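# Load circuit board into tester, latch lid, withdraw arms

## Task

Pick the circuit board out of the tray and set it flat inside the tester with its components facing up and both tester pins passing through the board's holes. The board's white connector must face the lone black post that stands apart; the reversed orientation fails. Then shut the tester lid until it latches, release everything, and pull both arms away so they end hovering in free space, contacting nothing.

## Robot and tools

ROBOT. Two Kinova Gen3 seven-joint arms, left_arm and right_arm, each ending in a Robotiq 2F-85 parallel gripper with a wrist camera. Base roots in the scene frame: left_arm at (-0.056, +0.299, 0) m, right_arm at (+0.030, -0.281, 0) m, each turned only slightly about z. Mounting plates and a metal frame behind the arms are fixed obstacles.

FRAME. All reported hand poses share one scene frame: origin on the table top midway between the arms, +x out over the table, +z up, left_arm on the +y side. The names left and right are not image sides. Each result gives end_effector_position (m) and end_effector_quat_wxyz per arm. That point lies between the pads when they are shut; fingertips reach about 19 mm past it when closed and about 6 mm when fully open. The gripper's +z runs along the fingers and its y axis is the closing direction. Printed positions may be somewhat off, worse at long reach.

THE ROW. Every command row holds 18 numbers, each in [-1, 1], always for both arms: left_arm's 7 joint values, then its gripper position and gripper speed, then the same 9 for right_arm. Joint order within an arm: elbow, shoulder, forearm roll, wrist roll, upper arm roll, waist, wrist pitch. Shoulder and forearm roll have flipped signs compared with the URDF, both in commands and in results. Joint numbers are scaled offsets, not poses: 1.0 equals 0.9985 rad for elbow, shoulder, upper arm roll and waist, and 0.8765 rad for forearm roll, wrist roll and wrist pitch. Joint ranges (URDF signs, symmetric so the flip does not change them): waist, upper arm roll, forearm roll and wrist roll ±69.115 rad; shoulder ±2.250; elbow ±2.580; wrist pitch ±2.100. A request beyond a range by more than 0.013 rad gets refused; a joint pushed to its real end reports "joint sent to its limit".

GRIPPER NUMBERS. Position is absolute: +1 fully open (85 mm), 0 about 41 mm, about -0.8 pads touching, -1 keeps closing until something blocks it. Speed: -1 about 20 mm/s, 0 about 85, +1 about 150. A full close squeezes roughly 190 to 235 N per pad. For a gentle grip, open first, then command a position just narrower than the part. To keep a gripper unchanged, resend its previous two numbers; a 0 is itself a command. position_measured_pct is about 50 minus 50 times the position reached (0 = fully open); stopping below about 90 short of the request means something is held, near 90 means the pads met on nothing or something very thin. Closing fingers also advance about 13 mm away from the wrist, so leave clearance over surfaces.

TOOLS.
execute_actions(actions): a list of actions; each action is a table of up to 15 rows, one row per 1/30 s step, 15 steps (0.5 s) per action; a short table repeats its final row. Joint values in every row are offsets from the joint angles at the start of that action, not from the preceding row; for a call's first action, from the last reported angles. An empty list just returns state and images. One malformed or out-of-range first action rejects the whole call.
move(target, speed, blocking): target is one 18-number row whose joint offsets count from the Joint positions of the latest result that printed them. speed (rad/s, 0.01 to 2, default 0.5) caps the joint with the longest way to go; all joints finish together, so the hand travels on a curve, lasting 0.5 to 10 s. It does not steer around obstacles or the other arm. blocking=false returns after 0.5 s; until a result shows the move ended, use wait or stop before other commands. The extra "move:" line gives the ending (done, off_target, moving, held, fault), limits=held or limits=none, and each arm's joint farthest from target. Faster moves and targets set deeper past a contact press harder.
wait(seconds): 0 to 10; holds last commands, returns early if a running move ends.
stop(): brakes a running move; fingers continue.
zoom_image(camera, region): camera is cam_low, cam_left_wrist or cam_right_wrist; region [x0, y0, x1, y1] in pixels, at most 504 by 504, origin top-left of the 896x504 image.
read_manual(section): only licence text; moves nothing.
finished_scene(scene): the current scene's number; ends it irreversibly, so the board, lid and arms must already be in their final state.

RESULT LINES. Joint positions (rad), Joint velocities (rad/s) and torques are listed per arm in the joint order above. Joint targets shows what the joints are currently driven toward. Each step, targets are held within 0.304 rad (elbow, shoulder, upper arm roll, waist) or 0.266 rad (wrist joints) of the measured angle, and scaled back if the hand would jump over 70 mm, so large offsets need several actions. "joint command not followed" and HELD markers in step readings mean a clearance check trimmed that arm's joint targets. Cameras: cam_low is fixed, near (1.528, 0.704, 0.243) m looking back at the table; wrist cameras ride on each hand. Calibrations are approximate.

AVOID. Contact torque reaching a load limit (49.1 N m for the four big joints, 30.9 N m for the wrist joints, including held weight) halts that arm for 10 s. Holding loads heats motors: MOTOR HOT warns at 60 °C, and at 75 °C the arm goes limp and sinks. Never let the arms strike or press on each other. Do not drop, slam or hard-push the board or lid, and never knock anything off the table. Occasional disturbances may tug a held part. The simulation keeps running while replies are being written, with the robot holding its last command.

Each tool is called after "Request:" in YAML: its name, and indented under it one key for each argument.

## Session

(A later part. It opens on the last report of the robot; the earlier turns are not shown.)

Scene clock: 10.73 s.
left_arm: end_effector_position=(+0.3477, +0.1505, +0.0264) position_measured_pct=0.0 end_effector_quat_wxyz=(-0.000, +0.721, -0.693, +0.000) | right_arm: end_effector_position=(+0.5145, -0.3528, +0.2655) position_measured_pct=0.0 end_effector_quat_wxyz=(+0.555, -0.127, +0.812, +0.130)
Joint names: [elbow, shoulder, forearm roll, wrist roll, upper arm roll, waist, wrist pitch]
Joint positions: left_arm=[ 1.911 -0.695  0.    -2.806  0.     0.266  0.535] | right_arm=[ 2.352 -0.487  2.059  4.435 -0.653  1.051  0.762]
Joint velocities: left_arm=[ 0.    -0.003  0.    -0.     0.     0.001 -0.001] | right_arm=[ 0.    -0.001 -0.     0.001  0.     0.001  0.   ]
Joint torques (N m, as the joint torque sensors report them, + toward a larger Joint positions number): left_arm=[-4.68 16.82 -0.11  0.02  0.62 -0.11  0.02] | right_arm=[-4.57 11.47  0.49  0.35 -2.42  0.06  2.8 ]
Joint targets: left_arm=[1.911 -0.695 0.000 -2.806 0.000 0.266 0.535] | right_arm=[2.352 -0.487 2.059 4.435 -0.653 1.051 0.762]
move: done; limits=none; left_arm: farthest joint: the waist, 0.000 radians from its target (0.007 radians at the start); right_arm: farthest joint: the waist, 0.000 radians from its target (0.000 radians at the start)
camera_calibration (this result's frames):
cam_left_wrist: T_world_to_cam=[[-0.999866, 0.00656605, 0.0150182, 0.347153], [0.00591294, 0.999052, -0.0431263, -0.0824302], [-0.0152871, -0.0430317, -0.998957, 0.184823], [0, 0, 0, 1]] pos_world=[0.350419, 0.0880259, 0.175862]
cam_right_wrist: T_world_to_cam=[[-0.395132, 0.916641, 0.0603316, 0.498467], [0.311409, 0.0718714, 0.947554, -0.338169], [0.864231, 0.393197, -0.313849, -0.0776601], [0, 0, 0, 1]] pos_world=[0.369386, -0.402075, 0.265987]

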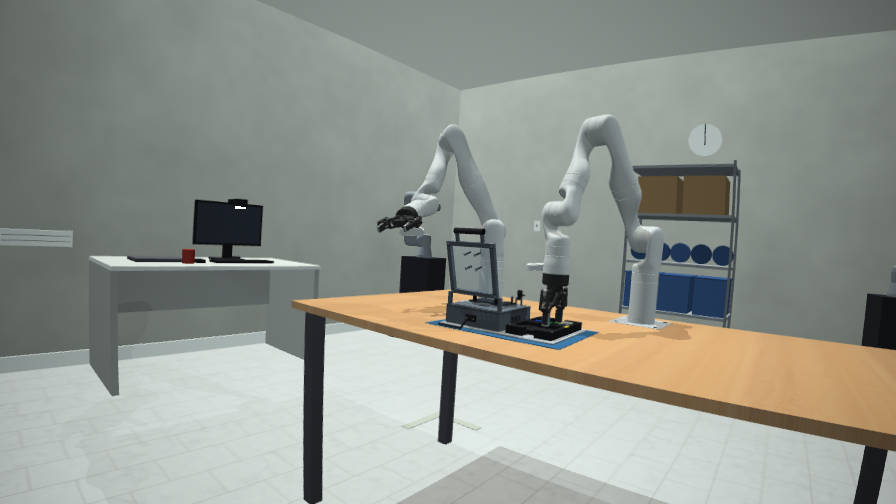

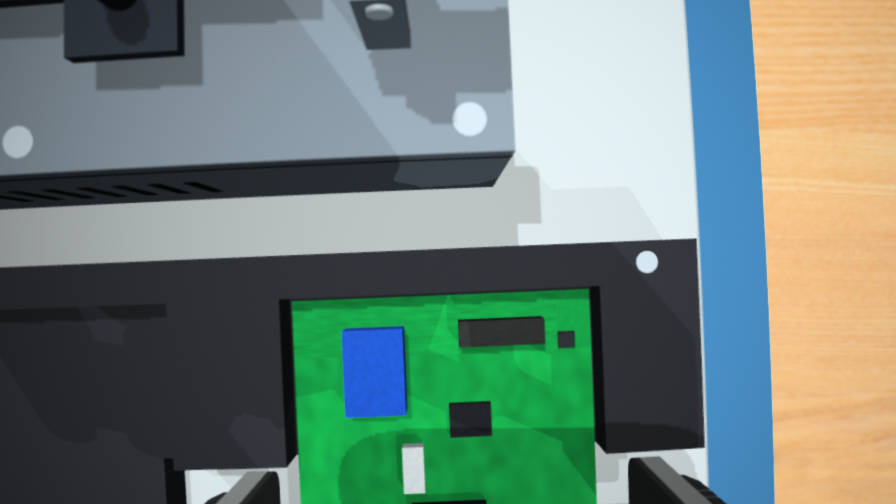

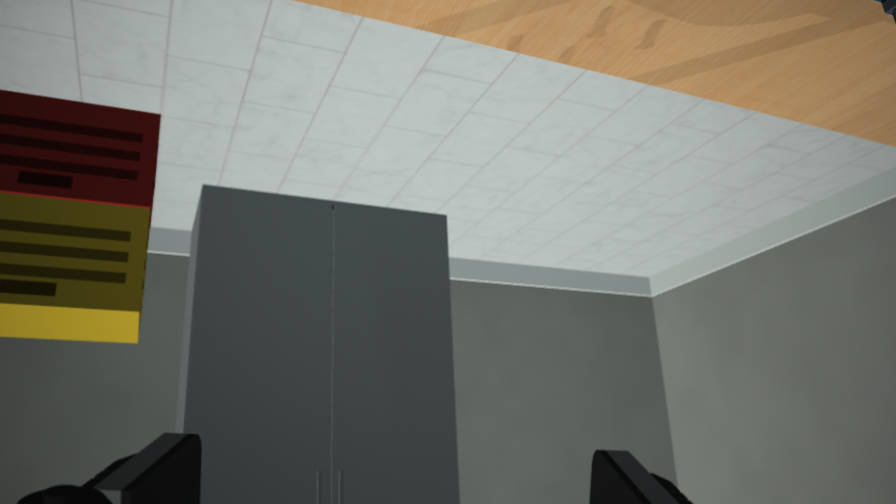

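Request:
move:
  target: [0.002,-0.011,0,0,0,0,-0.015,1,0,0,0,0,0,0,0,0,1,0]
  speed: 0.05

Request:
move:
  target: [0,0,0,0,0,0,0,-1,-0.8,0,0,0,0,0,0,0,1,0]

Scene clock: 11.50 s.
left_arm: end_effector_position=(+0.3478, +0.1505, +0.0214) position_measured_pct=0.0 end_effector_quat_wxyz=(-0.000, +0.721, -0.693, +0.000) | right_arm: end_effector_position=(+0.5145, -0.3528, +0.2655) position_measured_pct=0.0 end_effector_quat_wxyz=(+0.555, -0.127, +0.812, +0.130)
Joint names: [elbow, shoulder, forearm roll, wrist roll, upper arm roll, waist, wrist pitch]
Joint positions: left_arm=[ 1.913 -0.706  0.    -2.806  0.     0.266  0.522] | right_arm=[ 2.352 -0.487  2.059  4.435 -0.653  1.051  0.762]
Joint velocities: left_arm=[-0.    -0.001 -0.     0.    -0.    -0.     0.001] | right_arm=[-0.     0.    -0.    -0.001  0.     0.001  0.   ]
Joint torques (N m, as the joint torque sensors report them, + toward a larger Joint positions number): left_arm=[-4.88 17.18 -0.05  0.02  0.86  0.02  0.02] | right_arm=[-4.52 11.6   0.44  0.29 -2.46 -0.03  2.73]
Joint targets: left_arm=[1.913 -0.706 0.000 -2.806 0.000 0.266 0.522] | right_arm=[2.352 -0.487 2.059 4.435 -0.653 1.051 0.762]
move: done; limits=none; left_arm: farthest joint: the waist, 0.000 radians from its target (0.000 radians at the start); right_arm: farthest joint: the waist, 0.000 radians from its target (0.000 radians at the start)
camera_calibration (this result's frames):
cam_left_wrist: T_world_to_cam=[[-0.99987, 0.00656655, 0.0147563, 0.347322], [0.00592343, 0.999048, -0.0432113, -0.0826189], [-0.015026, -0.0431183, -0.998957, 0.179762], [0, 0, 0, 1]] pos_world=[0.350467, 0.0880106, 0.170879]
cam_right_wrist: T_world_to_cam=[[-0.395131, 0.916641, 0.0603312, 0.498468], [0.311408, 0.0718708, 0.947555, -0.33817], [0.864232, 0.393196, -0.313848, -0.0776616], [0, 0, 0, 1]] pos_world=[0.369386, -0.402075, 0.265987]

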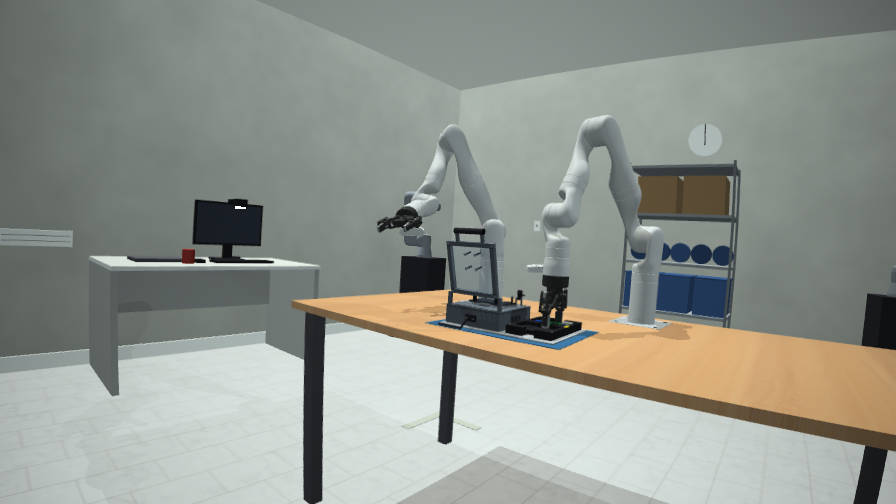

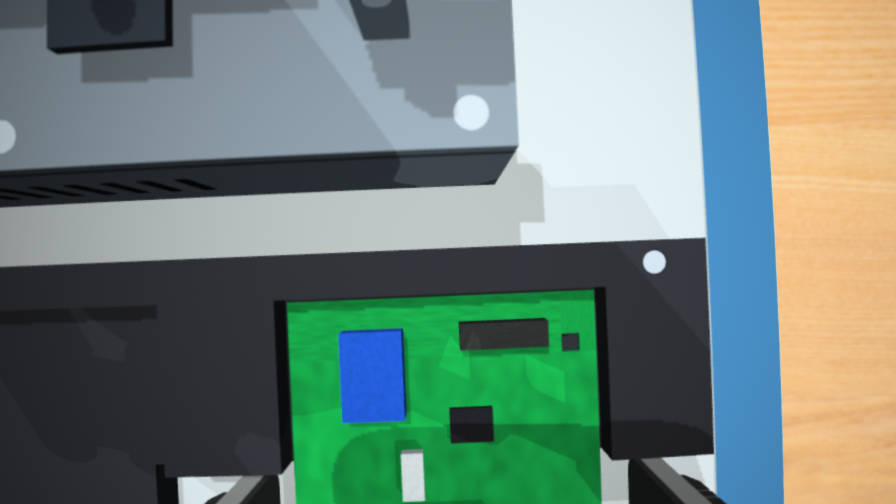

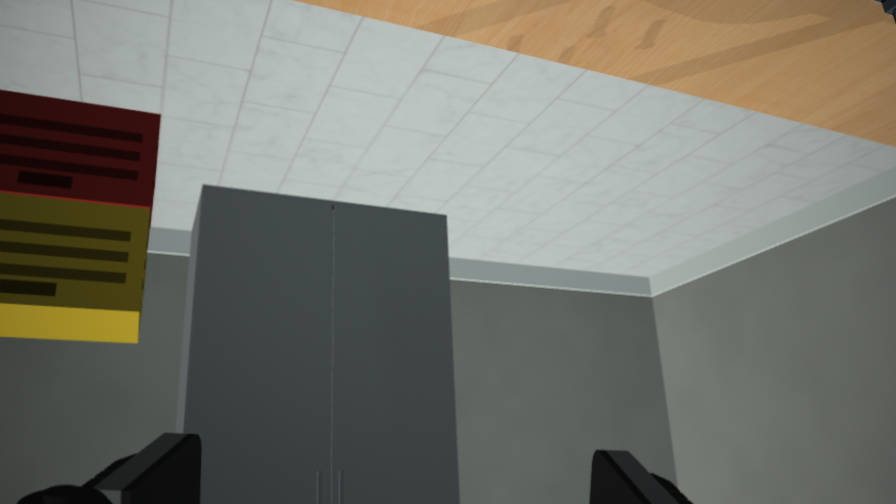

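Scene clock: 12.57 s.
left_arm: end_effector_position=(+0.3485, +0.1504, +0.0232) position_measured_pct=22.2 end_effector_quat_wxyz=(-0.001, +0.721, -0.692, +0.001) | right_arm: end_effector_position=(+0.5145, -0.3528, +0.2655) position_measured_pct=0.0 end_effector_quat_wxyz=(+0.555, -0.127, +0.812, +0.130)
Joint names: [elbow, shoulder, forearm roll, wrist roll, upper arm roll, waist, wrist pitch]
Joint positions: left_arm=[ 1.913 -0.702  0.    -2.806  0.     0.265  0.524] | right_arm=[ 2.352 -0.487  2.059  4.435 -0.653  1.051  0.762]
Joint velocities: left_arm=[-0. -0.  0.  0.  0. -0. -0.] | right_arm=[ 0.    -0.    -0.     0.001 -0.     0.    -0.   ]
Joint torques (N m, as the joint torque sensors report them, + toward a larger Joint positions number): left_arm=[-4.83 14.26 -0.14  0.24  0.73  0.05 -0.73] | right_arm=[-4.52 11.43  0.49  0.22 -2.59 -0.04  2.73]
Joint targets: left_arm=[1.913 -0.706 0.000 -2.806 0.000 0.266 0.522] | right_arm=[2.352 -0.487 2.059 4.435 -0.653 1.051 0.762]
move: done; limits=none; left_arm: farthest joint: the shoulder, 0.004 radians from its target (0.000 radians at the start); right_arm: farthest joint: the waist, 0.000 radians from its target (0.000 radians at the start)
camera_calibration (this result's frames):
cam_left_wrist: T_world_to_cam=[[-0.999906, 0.0063762, 0.0121229, 0.34812], [0.00583845, 0.999019, -0.0438882, -0.0824321], [-0.0123909, -0.0438133, -0.998963, 0.180781], [0, 0, 0, 1]] pos_world=[0.350809, 0.0880522, 0.172756]
cam_right_wrist: T_world_to_cam=[[-0.395131, 0.916642, 0.0603306, 0.498469], [0.311406, 0.0718706, 0.947555, -0.33817], [0.864233, 0.393195, -0.313846, -0.0776629], [0, 0, 0, 1]] pos_world=[0.369387, -0.402076, 0.265987]

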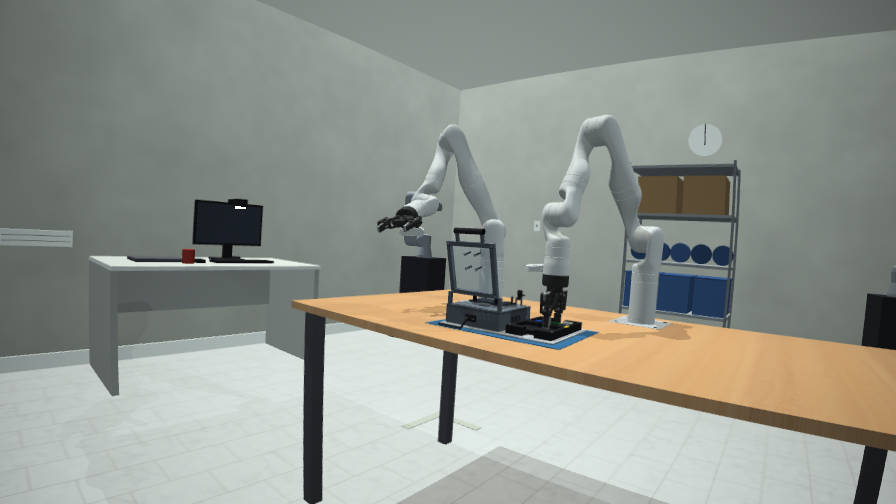

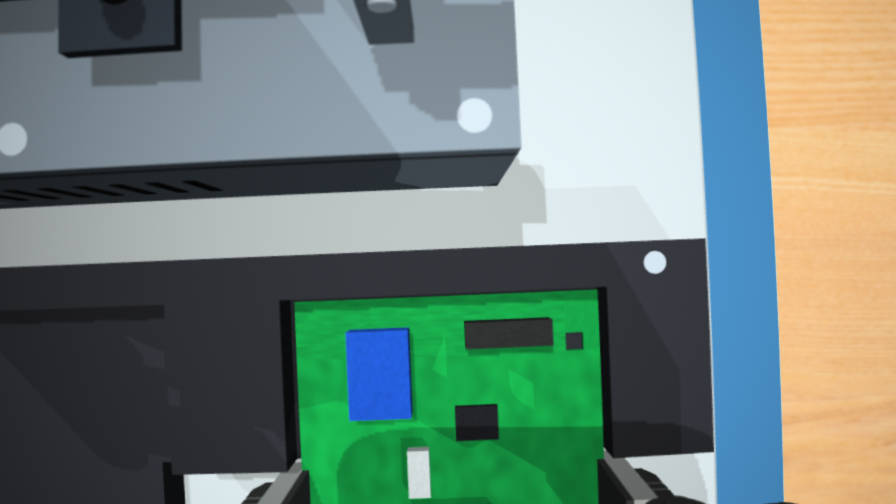

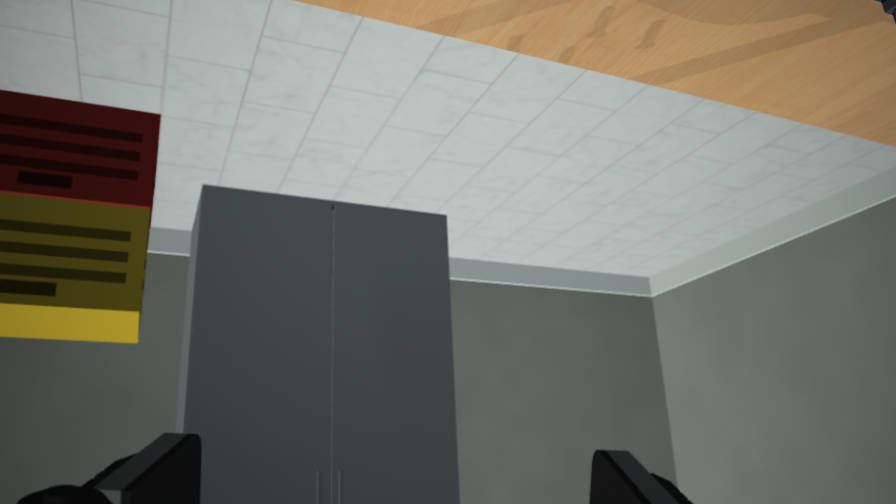

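Request:
move:
  target: [-0.101,0.2245,0,0,0,0,0.374,-1,-0.8,0,0,0,0,0,0,0,1,0]
  speed: 0.3

Request:
move:
  target: [-0.525,-0.272,0,0.273,0,0.239,0.288,-1,-0.8,0,0,0,0,0,0,0,1,0]
  speed: 0.5

Scene clock: 14.23 s.
left_arm: end_effector_position=(+0.3479, +0.1506, +0.1401) position_measured_pct=22.2 end_effector_quat_wxyz=(-0.000, +0.721, -0.692, +0.000) | right_arm: end_effector_position=(+0.5145, -0.3528, +0.2655) position_measured_pct=0.0 end_effector_quat_wxyz=(+0.555, -0.127, +0.812, +0.130)
Joint names: [elbow, shoulder, forearm roll, wrist roll, upper arm roll, waist, wrist pitch]
Joint positions: left_arm=[ 1.812 -0.478  0.    -2.806  0.     0.265  0.851] | right_arm=[ 2.352 -0.487  2.059  4.435 -0.653  1.051  0.762]
Joint velocities: left_arm=[ 0.     0.003  0.    -0.    -0.    -0.    -0.   ] | right_arm=[ 0.    -0.001 -0.     0.001 -0.     0.001  0.   ]
Joint torques (N m, as the joint torque sensors report them, + toward a larger Joint positions number): left_arm=[-7.24 15.56 -0.21  0.16  0.61  0.03 -0.09] | right_arm=[-4.58 11.47  0.48  0.35 -2.51  0.01  2.75]
Joint targets: left_arm=[1.812 -0.477 0.000 -2.806 0.000 0.265 0.851] | right_arm=[2.352 -0.487 2.059 4.435 -0.653 1.051 0.762]
move: done; limits=none; left_arm: farthest joint: the waist, 0.000 radians from its target (0.000 radians at the start); right_arm: farthest joint: the waist, 0.000 radians from its target (0.000 radians at the start)
camera_calibration (this result's frames):
cam_left_wrist: T_world_to_cam=[[-0.999866, 0.00630535, 0.0150812, 0.345665], [0.00565409, 0.999066, -0.0428433, -0.0776234], [-0.0153373, -0.0427523, -0.998968, 0.298408], [0, 0, 0, 1]] pos_world=[0.350634, 0.088129, 0.289562]
cam_right_wrist: T_world_to_cam=[[-0.39513, 0.916642, 0.06033, 0.498469], [0.311404, 0.0718702, 0.947556, -0.33817], [0.864234, 0.393195, -0.313844, -0.0776644], [0, 0, 0, 1]] pos_world=[0.369388, -0.402076, 0.265988]

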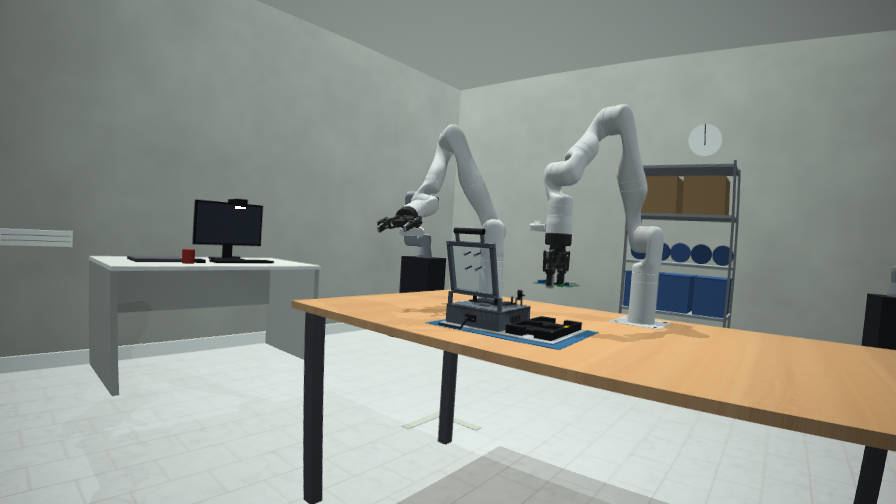

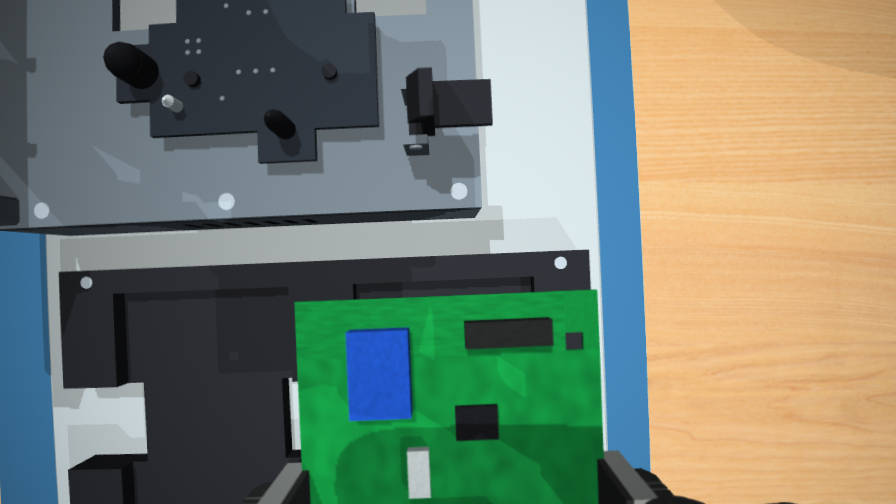

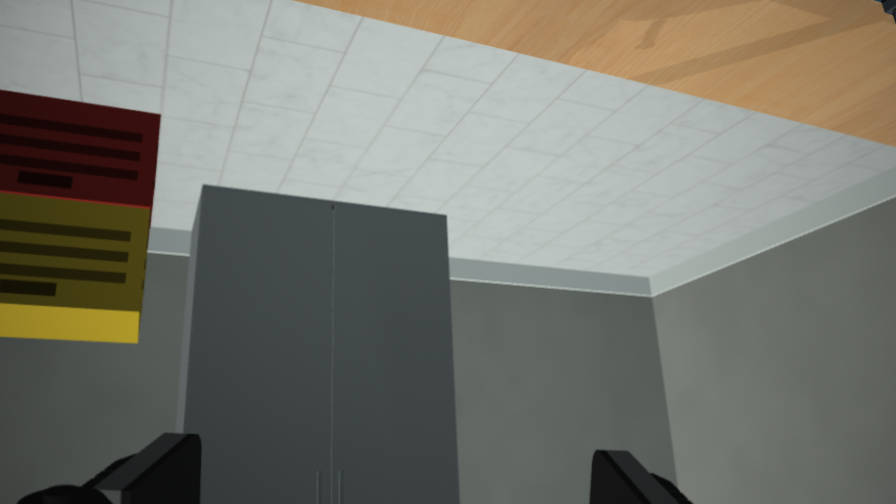

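Scene clock: 15.80 s.
left_arm: end_effector_position=(+0.4198, -0.0105, +0.1403) position_measured_pct=22.2 end_effector_quat_wxyz=(-0.000, +0.722, -0.692, +0.000) | right_arm: end_effector_position=(+0.5145, -0.3528, +0.2655) position_measured_pct=0.0 end_effector_quat_wxyz=(+0.555, -0.127, +0.812, +0.130)
Joint names: [elbow, shoulder, forearm roll, wrist roll, upper arm roll, waist, wrist pitch]
Joint positions: left_arm=[ 1.288 -0.749  0.    -2.566  0.     0.504  1.104] | right_arm=[ 2.352 -0.487  2.059  4.435 -0.653  1.051  0.762]
Joint velocities: left_arm=[-0.    -0.003 -0.    -0.     0.     0.002 -0.   ] | right_arm=[-0.001  0.     0.    -0.     0.    -0.002 -0.   ]
Joint torques (N m, as the joint torque sensors report them, + toward a larger Joint positions number): left_arm=[-8.94 21.49 -0.06  0.19  0.3  -0.19  0.01] | right_arm=[-4.64 11.53  0.51  0.31 -2.57 -0.03  2.79]
Joint targets: left_arm=[1.288 -0.749 0.000 -2.566 0.000 0.504 1.104] | right_arm=[2.352 -0.487 2.059 4.435 -0.653 1.051 0.762]
move: done; limits=none; left_arm: farthest joint: the shoulder, 0.001 radians from its target (0.272 radians at the start); right_arm: farthest joint: the waist, 0.000 radians from its target (0.000 radians at the start)
camera_calibration (this result's frames):
cam_left_wrist: T_world_to_cam=[[-0.999878, 0.00535711, 0.0146978, 0.418603], [0.00471885, 0.999059, -0.043122, 0.0834092], [-0.014915, -0.0430474, -0.998962, 0.292674], [0, 0, 0, 1]] pos_world=[0.422524, -0.0729743, 0.289814]
cam_right_wrist: T_world_to_cam=[[-0.39513, 0.916642, 0.0603293, 0.49847], [0.311403, 0.0718699, 0.947556, -0.33817], [0.864234, 0.393194, -0.313843, -0.0776658], [0, 0, 0, 1]] pos_world=[0.369389, -0.402077, 0.265988]

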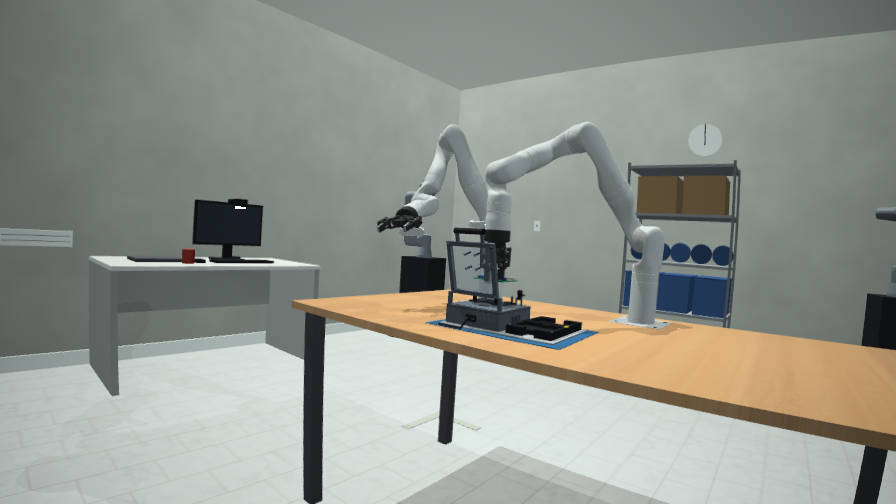

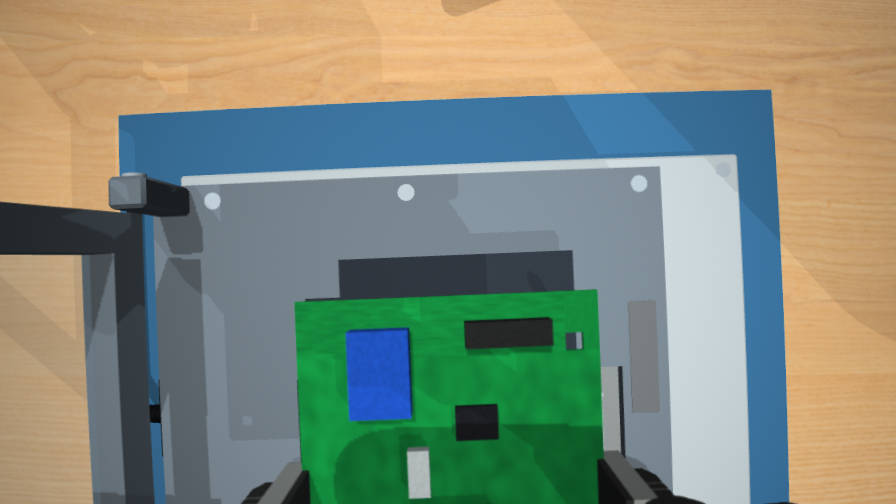

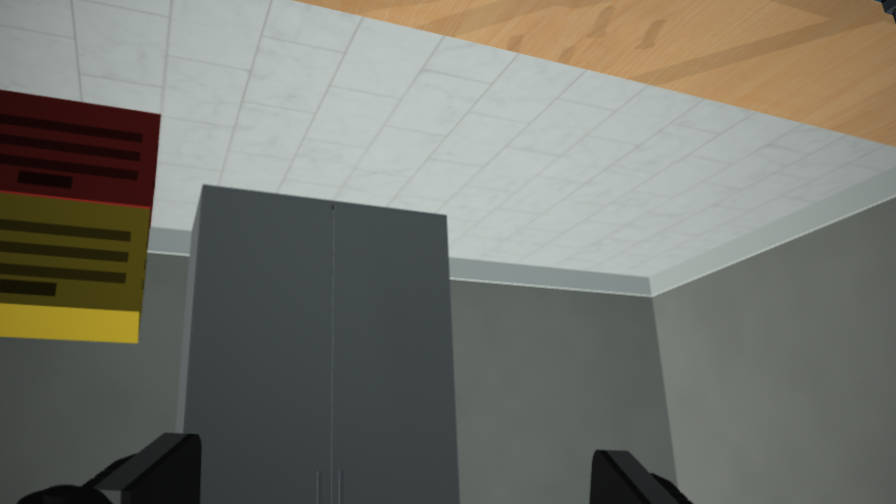

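Request:
move:
  target: [0.029,-0.048,0,0.02,0,0.0183,-0.087,-1,-0.8,0,0,0,0,0,0,0,1,0]
  speed: 0.15

Scene clock: 16.83 s.
left_arm: end_effector_position=(+0.4162, -0.0205, +0.1051) position_measured_pct=22.2 end_effector_quat_wxyz=(-0.000, +0.722, -0.692, +0.000) | right_arm: end_effector_position=(+0.5145, -0.3528, +0.2655) position_measured_pct=0.0 end_effector_quat_wxyz=(+0.555, -0.127, +0.812, +0.130)
Joint names: [elbow, shoulder, forearm roll, wrist roll, upper arm roll, waist, wrist pitch]
Joint positions: left_arm=[ 1.317 -0.797  0.    -2.549  0.     0.522  1.028] | right_arm=[ 2.352 -0.487  2.059  4.435 -0.653  1.051  0.762]
Joint velocities: left_arm=[-0.    -0.002 -0.    -0.    -0.     0.001  0.001] | right_arm=[ 0.001  0.    -0.     0.001 -0.    -0.001  0.   ]
Joint torques (N m, as the joint torque sensors report them, + toward a larger Joint positions number): left_arm=[-8.73 21.94  0.1   0.27  0.66 -0.16  0.14] | right_arm=[-4.36 11.56  0.44  0.33 -2.6   0.12  2.79]
Joint targets: left_arm=[1.317 -0.797 0.000 -2.549 0.000 0.522 1.028] | right_arm=[2.352 -0.487 2.059 4.435 -0.653 1.051 0.762]
move: done; limits=none; left_arm: farthest joint: the waist, 0.000 radians from its target (0.018 radians at the start); right_arm: farthest joint: the waist, 0.000 radians from its target (0.000 radians at the start)
camera_calibration (this result's frames):
cam_left_wrist: T_world_to_cam=[[-0.999867, 0.00603035, 0.015164, 0.415604], [0.00537518, 0.999066, -0.0428813, 0.09156], [-0.0154084, -0.0427941, -0.998965, 0.257272], [0, 0, 0, 1]] pos_world=[0.419021, -0.082971, 0.254629]
cam_right_wrist: T_world_to_cam=[[-0.395129, 0.916642, 0.0603288, 0.498471], [0.311401, 0.0718695, 0.947557, -0.33817], [0.864235, 0.393194, -0.313841, -0.0776671], [0, 0, 0, 1]] pos_world=[0.36939, -0.402077, 0.265988]

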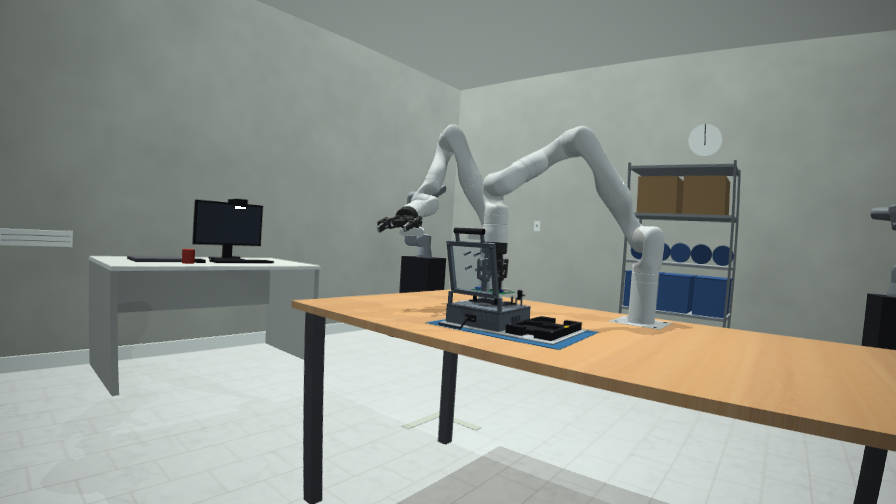

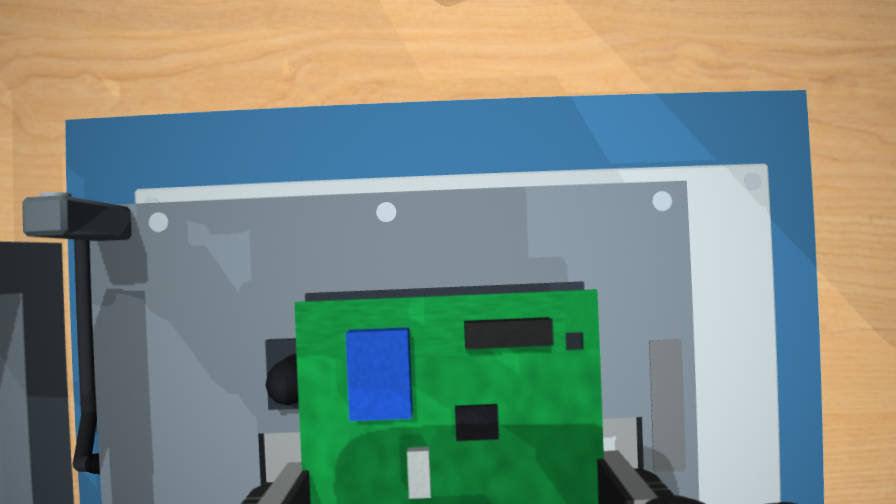

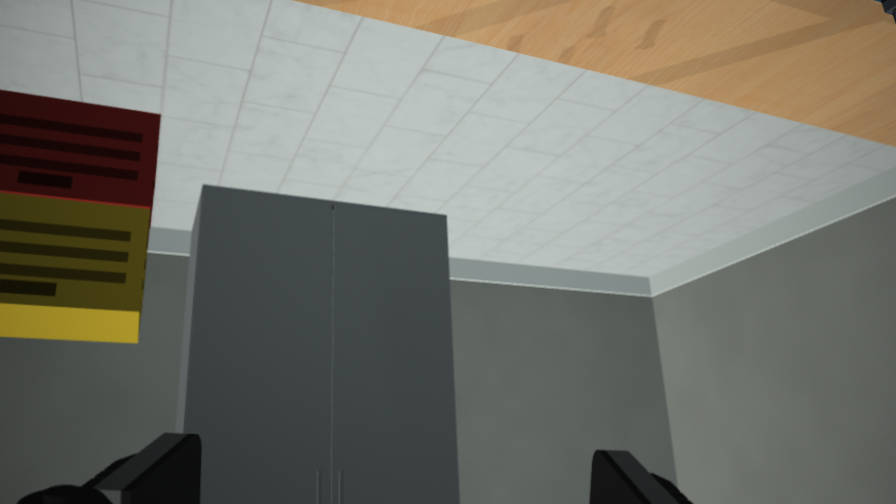

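Request:
move:
  target: [0.0214,-0.0163,0,-0.005,0,-0.0045,-0.043,-1,-0.8,0,0,0,0,0,0,0,1,0]
  speed: 0.06

Scene clock: 17.93 s.
left_arm: end_effector_position=(+0.4164, -0.0175, +0.0902) position_measured_pct=22.2 end_effector_quat_wxyz=(-0.000, +0.722, -0.692, +0.000) | right_arm: end_effector_position=(+0.5145, -0.3528, +0.2655) position_measured_pct=0.0 end_effector_quat_wxyz=(+0.555, -0.127, +0.812, +0.130)
Joint names: [elbow, shoulder, forearm roll, wrist roll, upper arm roll, waist, wrist pitch]
Joint positions: left_arm=[ 1.338 -0.813  0.    -2.553  0.     0.518  0.99 ] | right_arm=[ 2.352 -0.487  2.059  4.435 -0.653  1.051  0.762]
Joint velocities: left_arm=[ 0.    -0.    -0.     0.     0.    -0.    -0.001] | right_arm=[-0.     0.    -0.     0.001  0.    -0.    -0.   ]
Joint torques (N m, as the joint torque sensors report them, + toward a larger Joint positions number): left_arm=[-8.25 21.78 -0.13  0.18  0.69  0.21  0.2 ] | right_arm=[-4.53 11.41  0.58  0.19 -2.55  0.15  2.69]
Joint targets: left_arm=[1.338 -0.813 0.000 -2.553 0.000 0.518 0.990] | right_arm=[2.352 -0.487 2.059 4.435 -0.653 1.051 0.762]
move: done; limits=none; left_arm: farthest joint: the waist, 0.000 radians from its target (0.005 radians at the start); right_arm: farthest joint: the waist, 0.000 radians from its target (0.000 radians at the start)
camera_calibration (this result's frames):
cam_left_wrist: T_world_to_cam=[[-0.999868, 0.00595308, 0.0151172, 0.415921], [0.00529936, 0.999064, -0.0429216, 0.0880421], [-0.0153586, -0.0428359, -0.998964, 0.242455], [0, 0, 0, 1]] pos_world=[0.419123, -0.08005, 0.239695]
cam_right_wrist: T_world_to_cam=[[-0.395128, 0.916643, 0.0603285, 0.498472], [0.311399, 0.0718688, 0.947558, -0.33817], [0.864236, 0.393193, -0.313839, -0.0776686], [0, 0, 0, 1]] pos_world=[0.36939, -0.402078, 0.265988]

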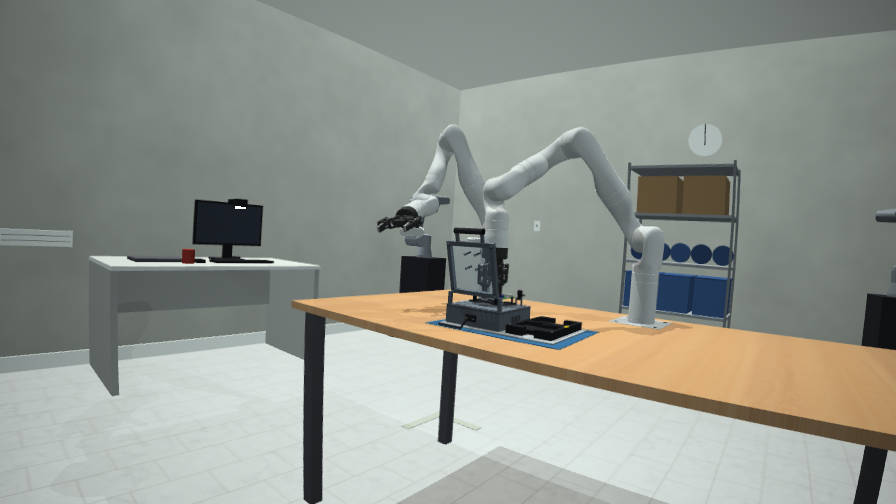

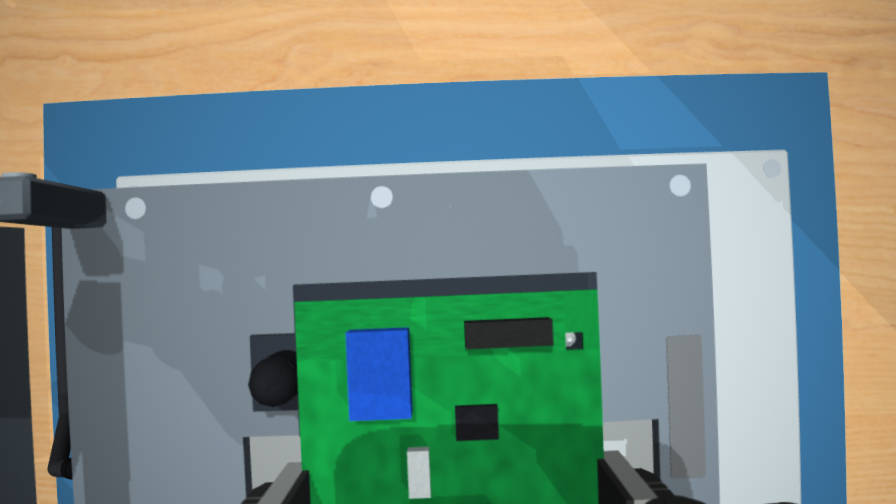

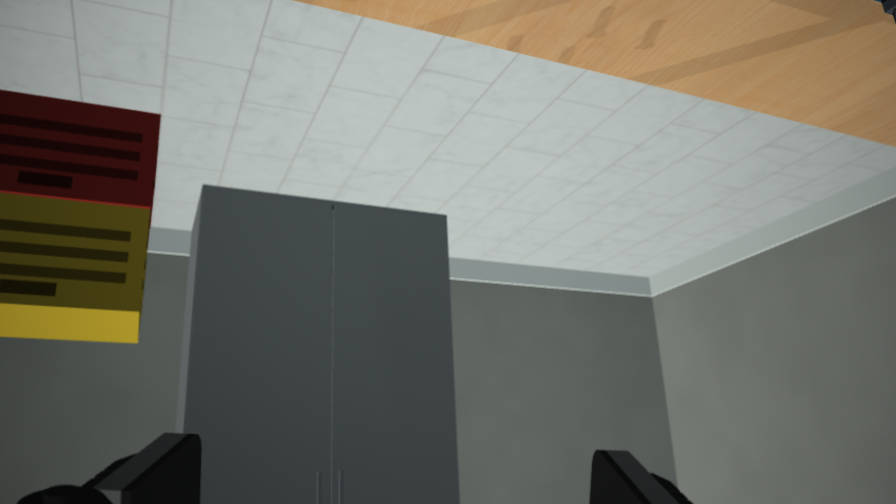

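Request:
move:
  target: [0.0078,-0.0122,0,0,0,0,-0.0228,-1,-0.8,0,0,0,0,0,0,0,1,0]
  speed: 0.03

Scene clock: 18.90 s.
left_arm: end_effector_position=(+0.4164, -0.0174, +0.0812) position_measured_pct=22.2 end_effector_quat_wxyz=(-0.000, +0.722, -0.692, -0.000) | right_arm: end_effector_position=(+0.5145, -0.3528, +0.2655) position_measured_pct=0.0 end_effector_quat_wxyz=(+0.555, -0.127, +0.812, +0.130)
Joint names: [elbow, shoulder, forearm roll, wrist roll, upper arm roll, waist, wrist pitch]
Joint positions: left_arm=[ 1.346 -0.825  0.001 -2.553  0.     0.517  0.97 ] | right_arm=[ 2.352 -0.487  2.059  4.435 -0.653  1.051  0.762]
Joint velocities: left_arm=[-0.    -0.001  0.     0.    -0.     0.    -0.   ] | right_arm=[-0.    -0.     0.    -0.     0.     0.001  0.   ]
Joint torques (N m, as the joint torque sensors report them, + toward a larger Joint positions number): left_arm=[-7.81 21.98 -0.17  0.32  1.26 -0.15 -0.13] | right_arm=[-4.6  11.55  0.44  0.42 -2.53  0.07  2.72]
Joint targets: left_arm=[1.346 -0.825 0.000 -2.553 0.000 0.518 0.970] | right_arm=[2.352 -0.487 2.059 4.435 -0.653 1.051 0.762]
move: done; limits=none; left_arm: farthest joint: the waist, 0.001 radians from its target (0.000 radians at the start); right_arm: farthest joint: the waist, 0.000 radians from its target (0.000 radians at the start)
camera_calibration (this result's frames):
cam_left_wrist: T_world_to_cam=[[-0.999869, 0.00577404, 0.0151313, 0.4161], [0.00512287, 0.999074, -0.042726, 0.0875524], [-0.015364, -0.0426429, -0.998972, 0.233511], [0, 0, 0, 1]] pos_world=[0.419185, -0.0799163, 0.230715]
cam_right_wrist: T_world_to_cam=[[-0.395128, 0.916643, 0.0603279, 0.498472], [0.311398, 0.0718685, 0.947558, -0.338171], [0.864237, 0.393192, -0.313838, -0.07767], [0, 0, 0, 1]] pos_world=[0.369391, -0.402078, 0.265989]

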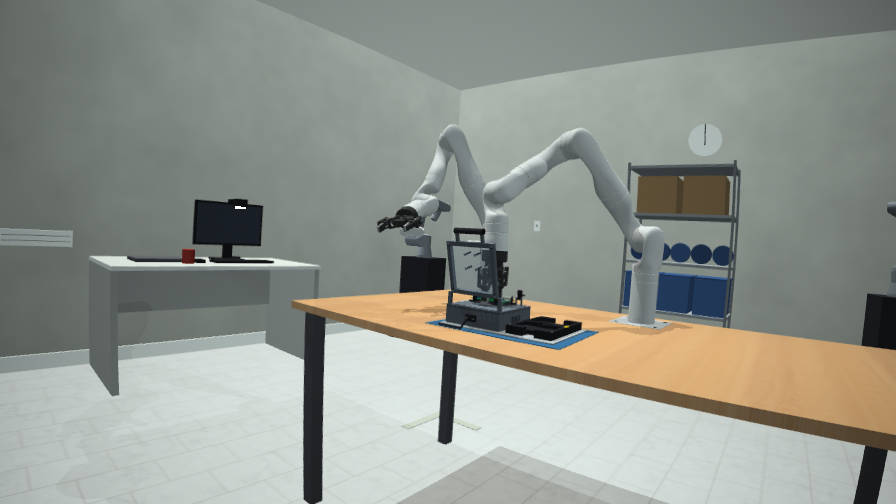

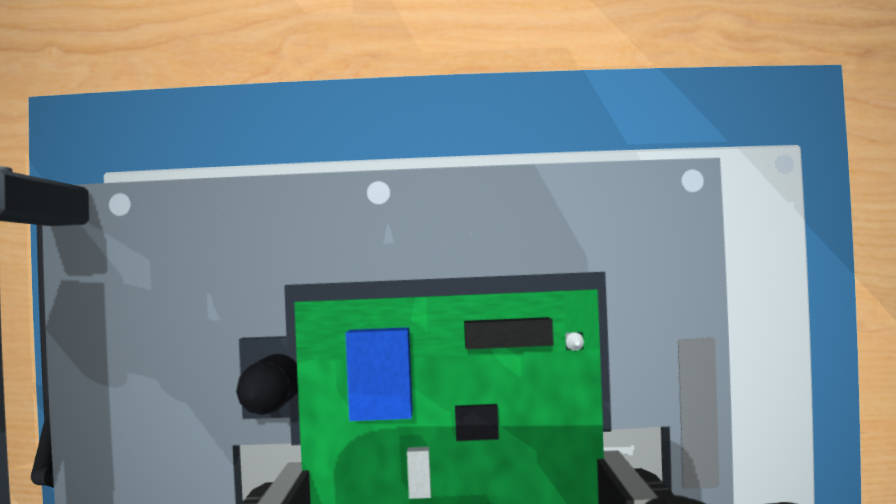

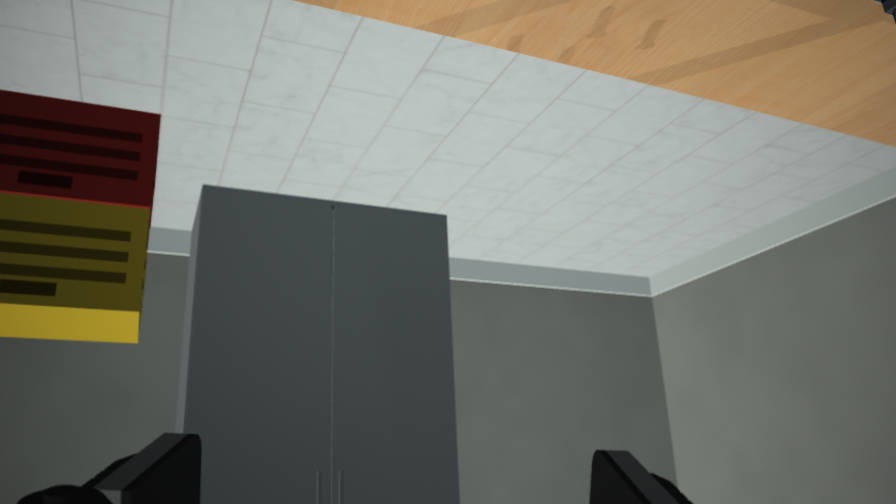

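Pin through. 3 mm more.

Request:
move:
  target: [0.0025,-0.0041,0,0,0,0,-0.0075,-1,-0.8,0,0,0,0,0,0,0,1,0]
  speed: 0.02

Scene clock: 19.67 s.
left_arm: end_effector_position=(+0.4165, -0.0174, +0.0786) position_measured_pct=22.2 end_effector_quat_wxyz=(-0.000, +0.722, -0.692, +0.000) | right_arm: end_effector_position=(+0.5145, -0.3528, +0.2655) position_measured_pct=0.0 end_effector_quat_wxyz=(+0.555, -0.127, +0.812, +0.130)
Joint names: [elbow, shoulder, forearm roll, wrist roll, upper arm roll, waist, wrist pitch]
Joint positions: left_arm=[ 1.349 -0.829  0.001 -2.553  0.     0.517  0.964] | right_arm=[ 2.352 -0.487  2.059  4.435 -0.653  1.051  0.762]
Joint velocities: left_arm=[-0.     0.     0.     0.    -0.    -0.     0.001] | right_arm=[-0.     0.    -0.    -0.001  0.001 -0.     0.   ]
Joint torques (N m, as the joint torque sensors report them, + toward a larger Joint positions number): left_arm=[-8.17 21.36 -0.13  0.2   0.8  -0.02  0.15] | right_arm=[-4.42 11.38  0.51  0.2  -2.64  0.04  2.74]
Joint targets: left_arm=[1.349 -0.829 0.001 -2.553 0.000 0.517 0.963] | right_arm=[2.352 -0.487 2.059 4.435 -0.653 1.051 0.762]
move: done; limits=none; left_arm: farthest joint: the waist, 0.000 radians from its target (0.000 radians at the start); right_arm: farthest joint: the waist, 0.000 radians from its target (0.000 radians at the start)
camera_calibration (this result's frames):
cam_left_wrist: T_world_to_cam=[[-0.999875, 0.00569582, 0.0147603, 0.416271], [0.00505792, 0.999067, -0.0428997, 0.0874698], [-0.0149909, -0.0428197, -0.99897, 0.230682], [0, 0, 0, 1]] pos_world=[0.419234, -0.0798815, 0.228053]
cam_right_wrist: T_world_to_cam=[[-0.395127, 0.916643, 0.0603271, 0.498473], [0.311396, 0.0718684, 0.947559, -0.338171], [0.864238, 0.393192, -0.313836, -0.0776714], [0, 0, 0, 1]] pos_world=[0.369392, -0.402079, 0.265989]

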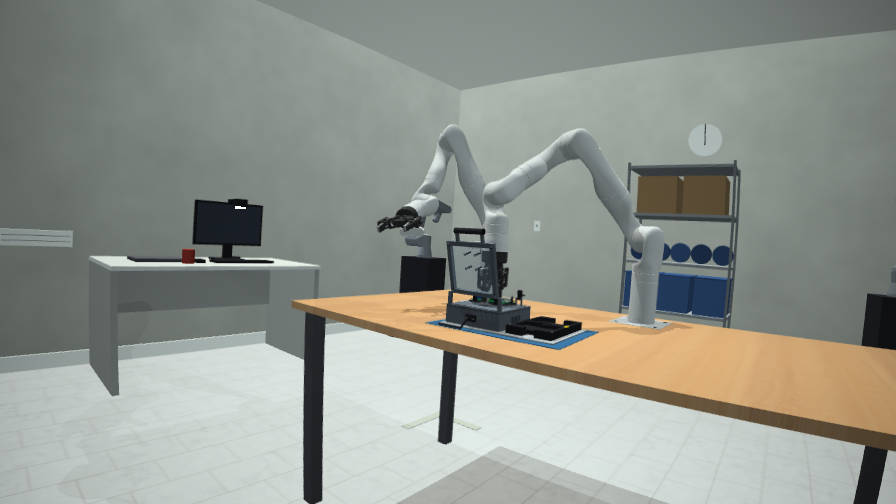

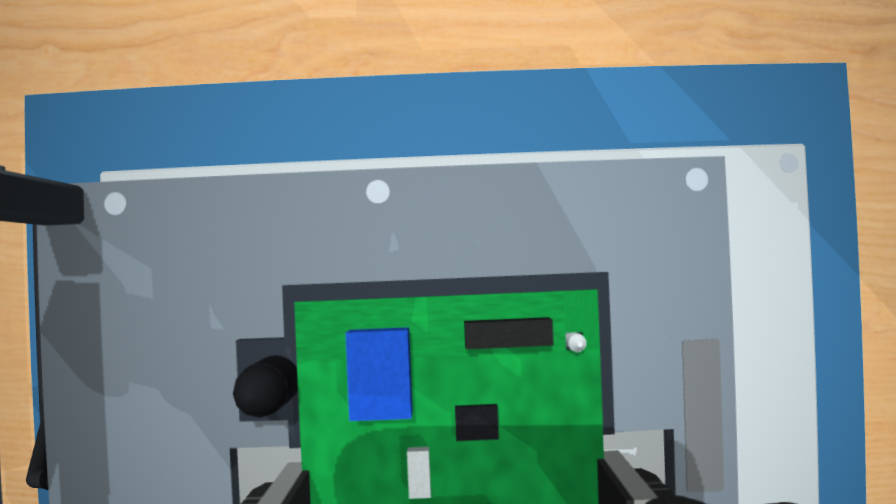

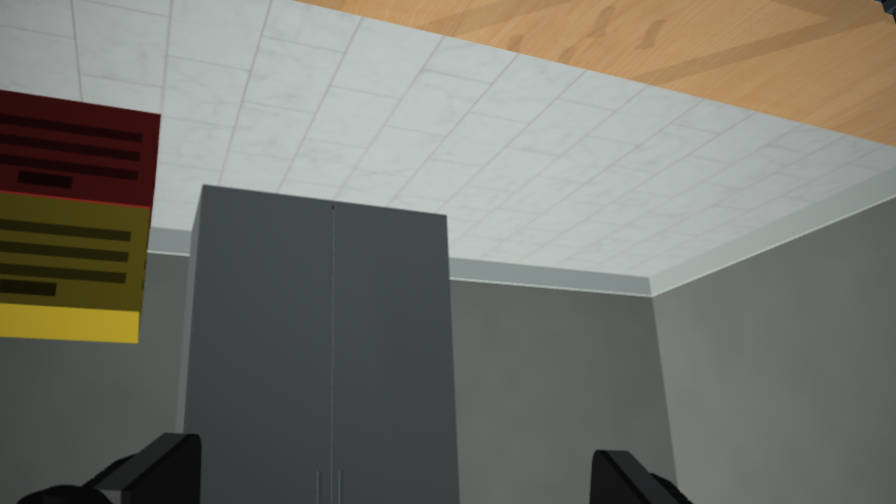

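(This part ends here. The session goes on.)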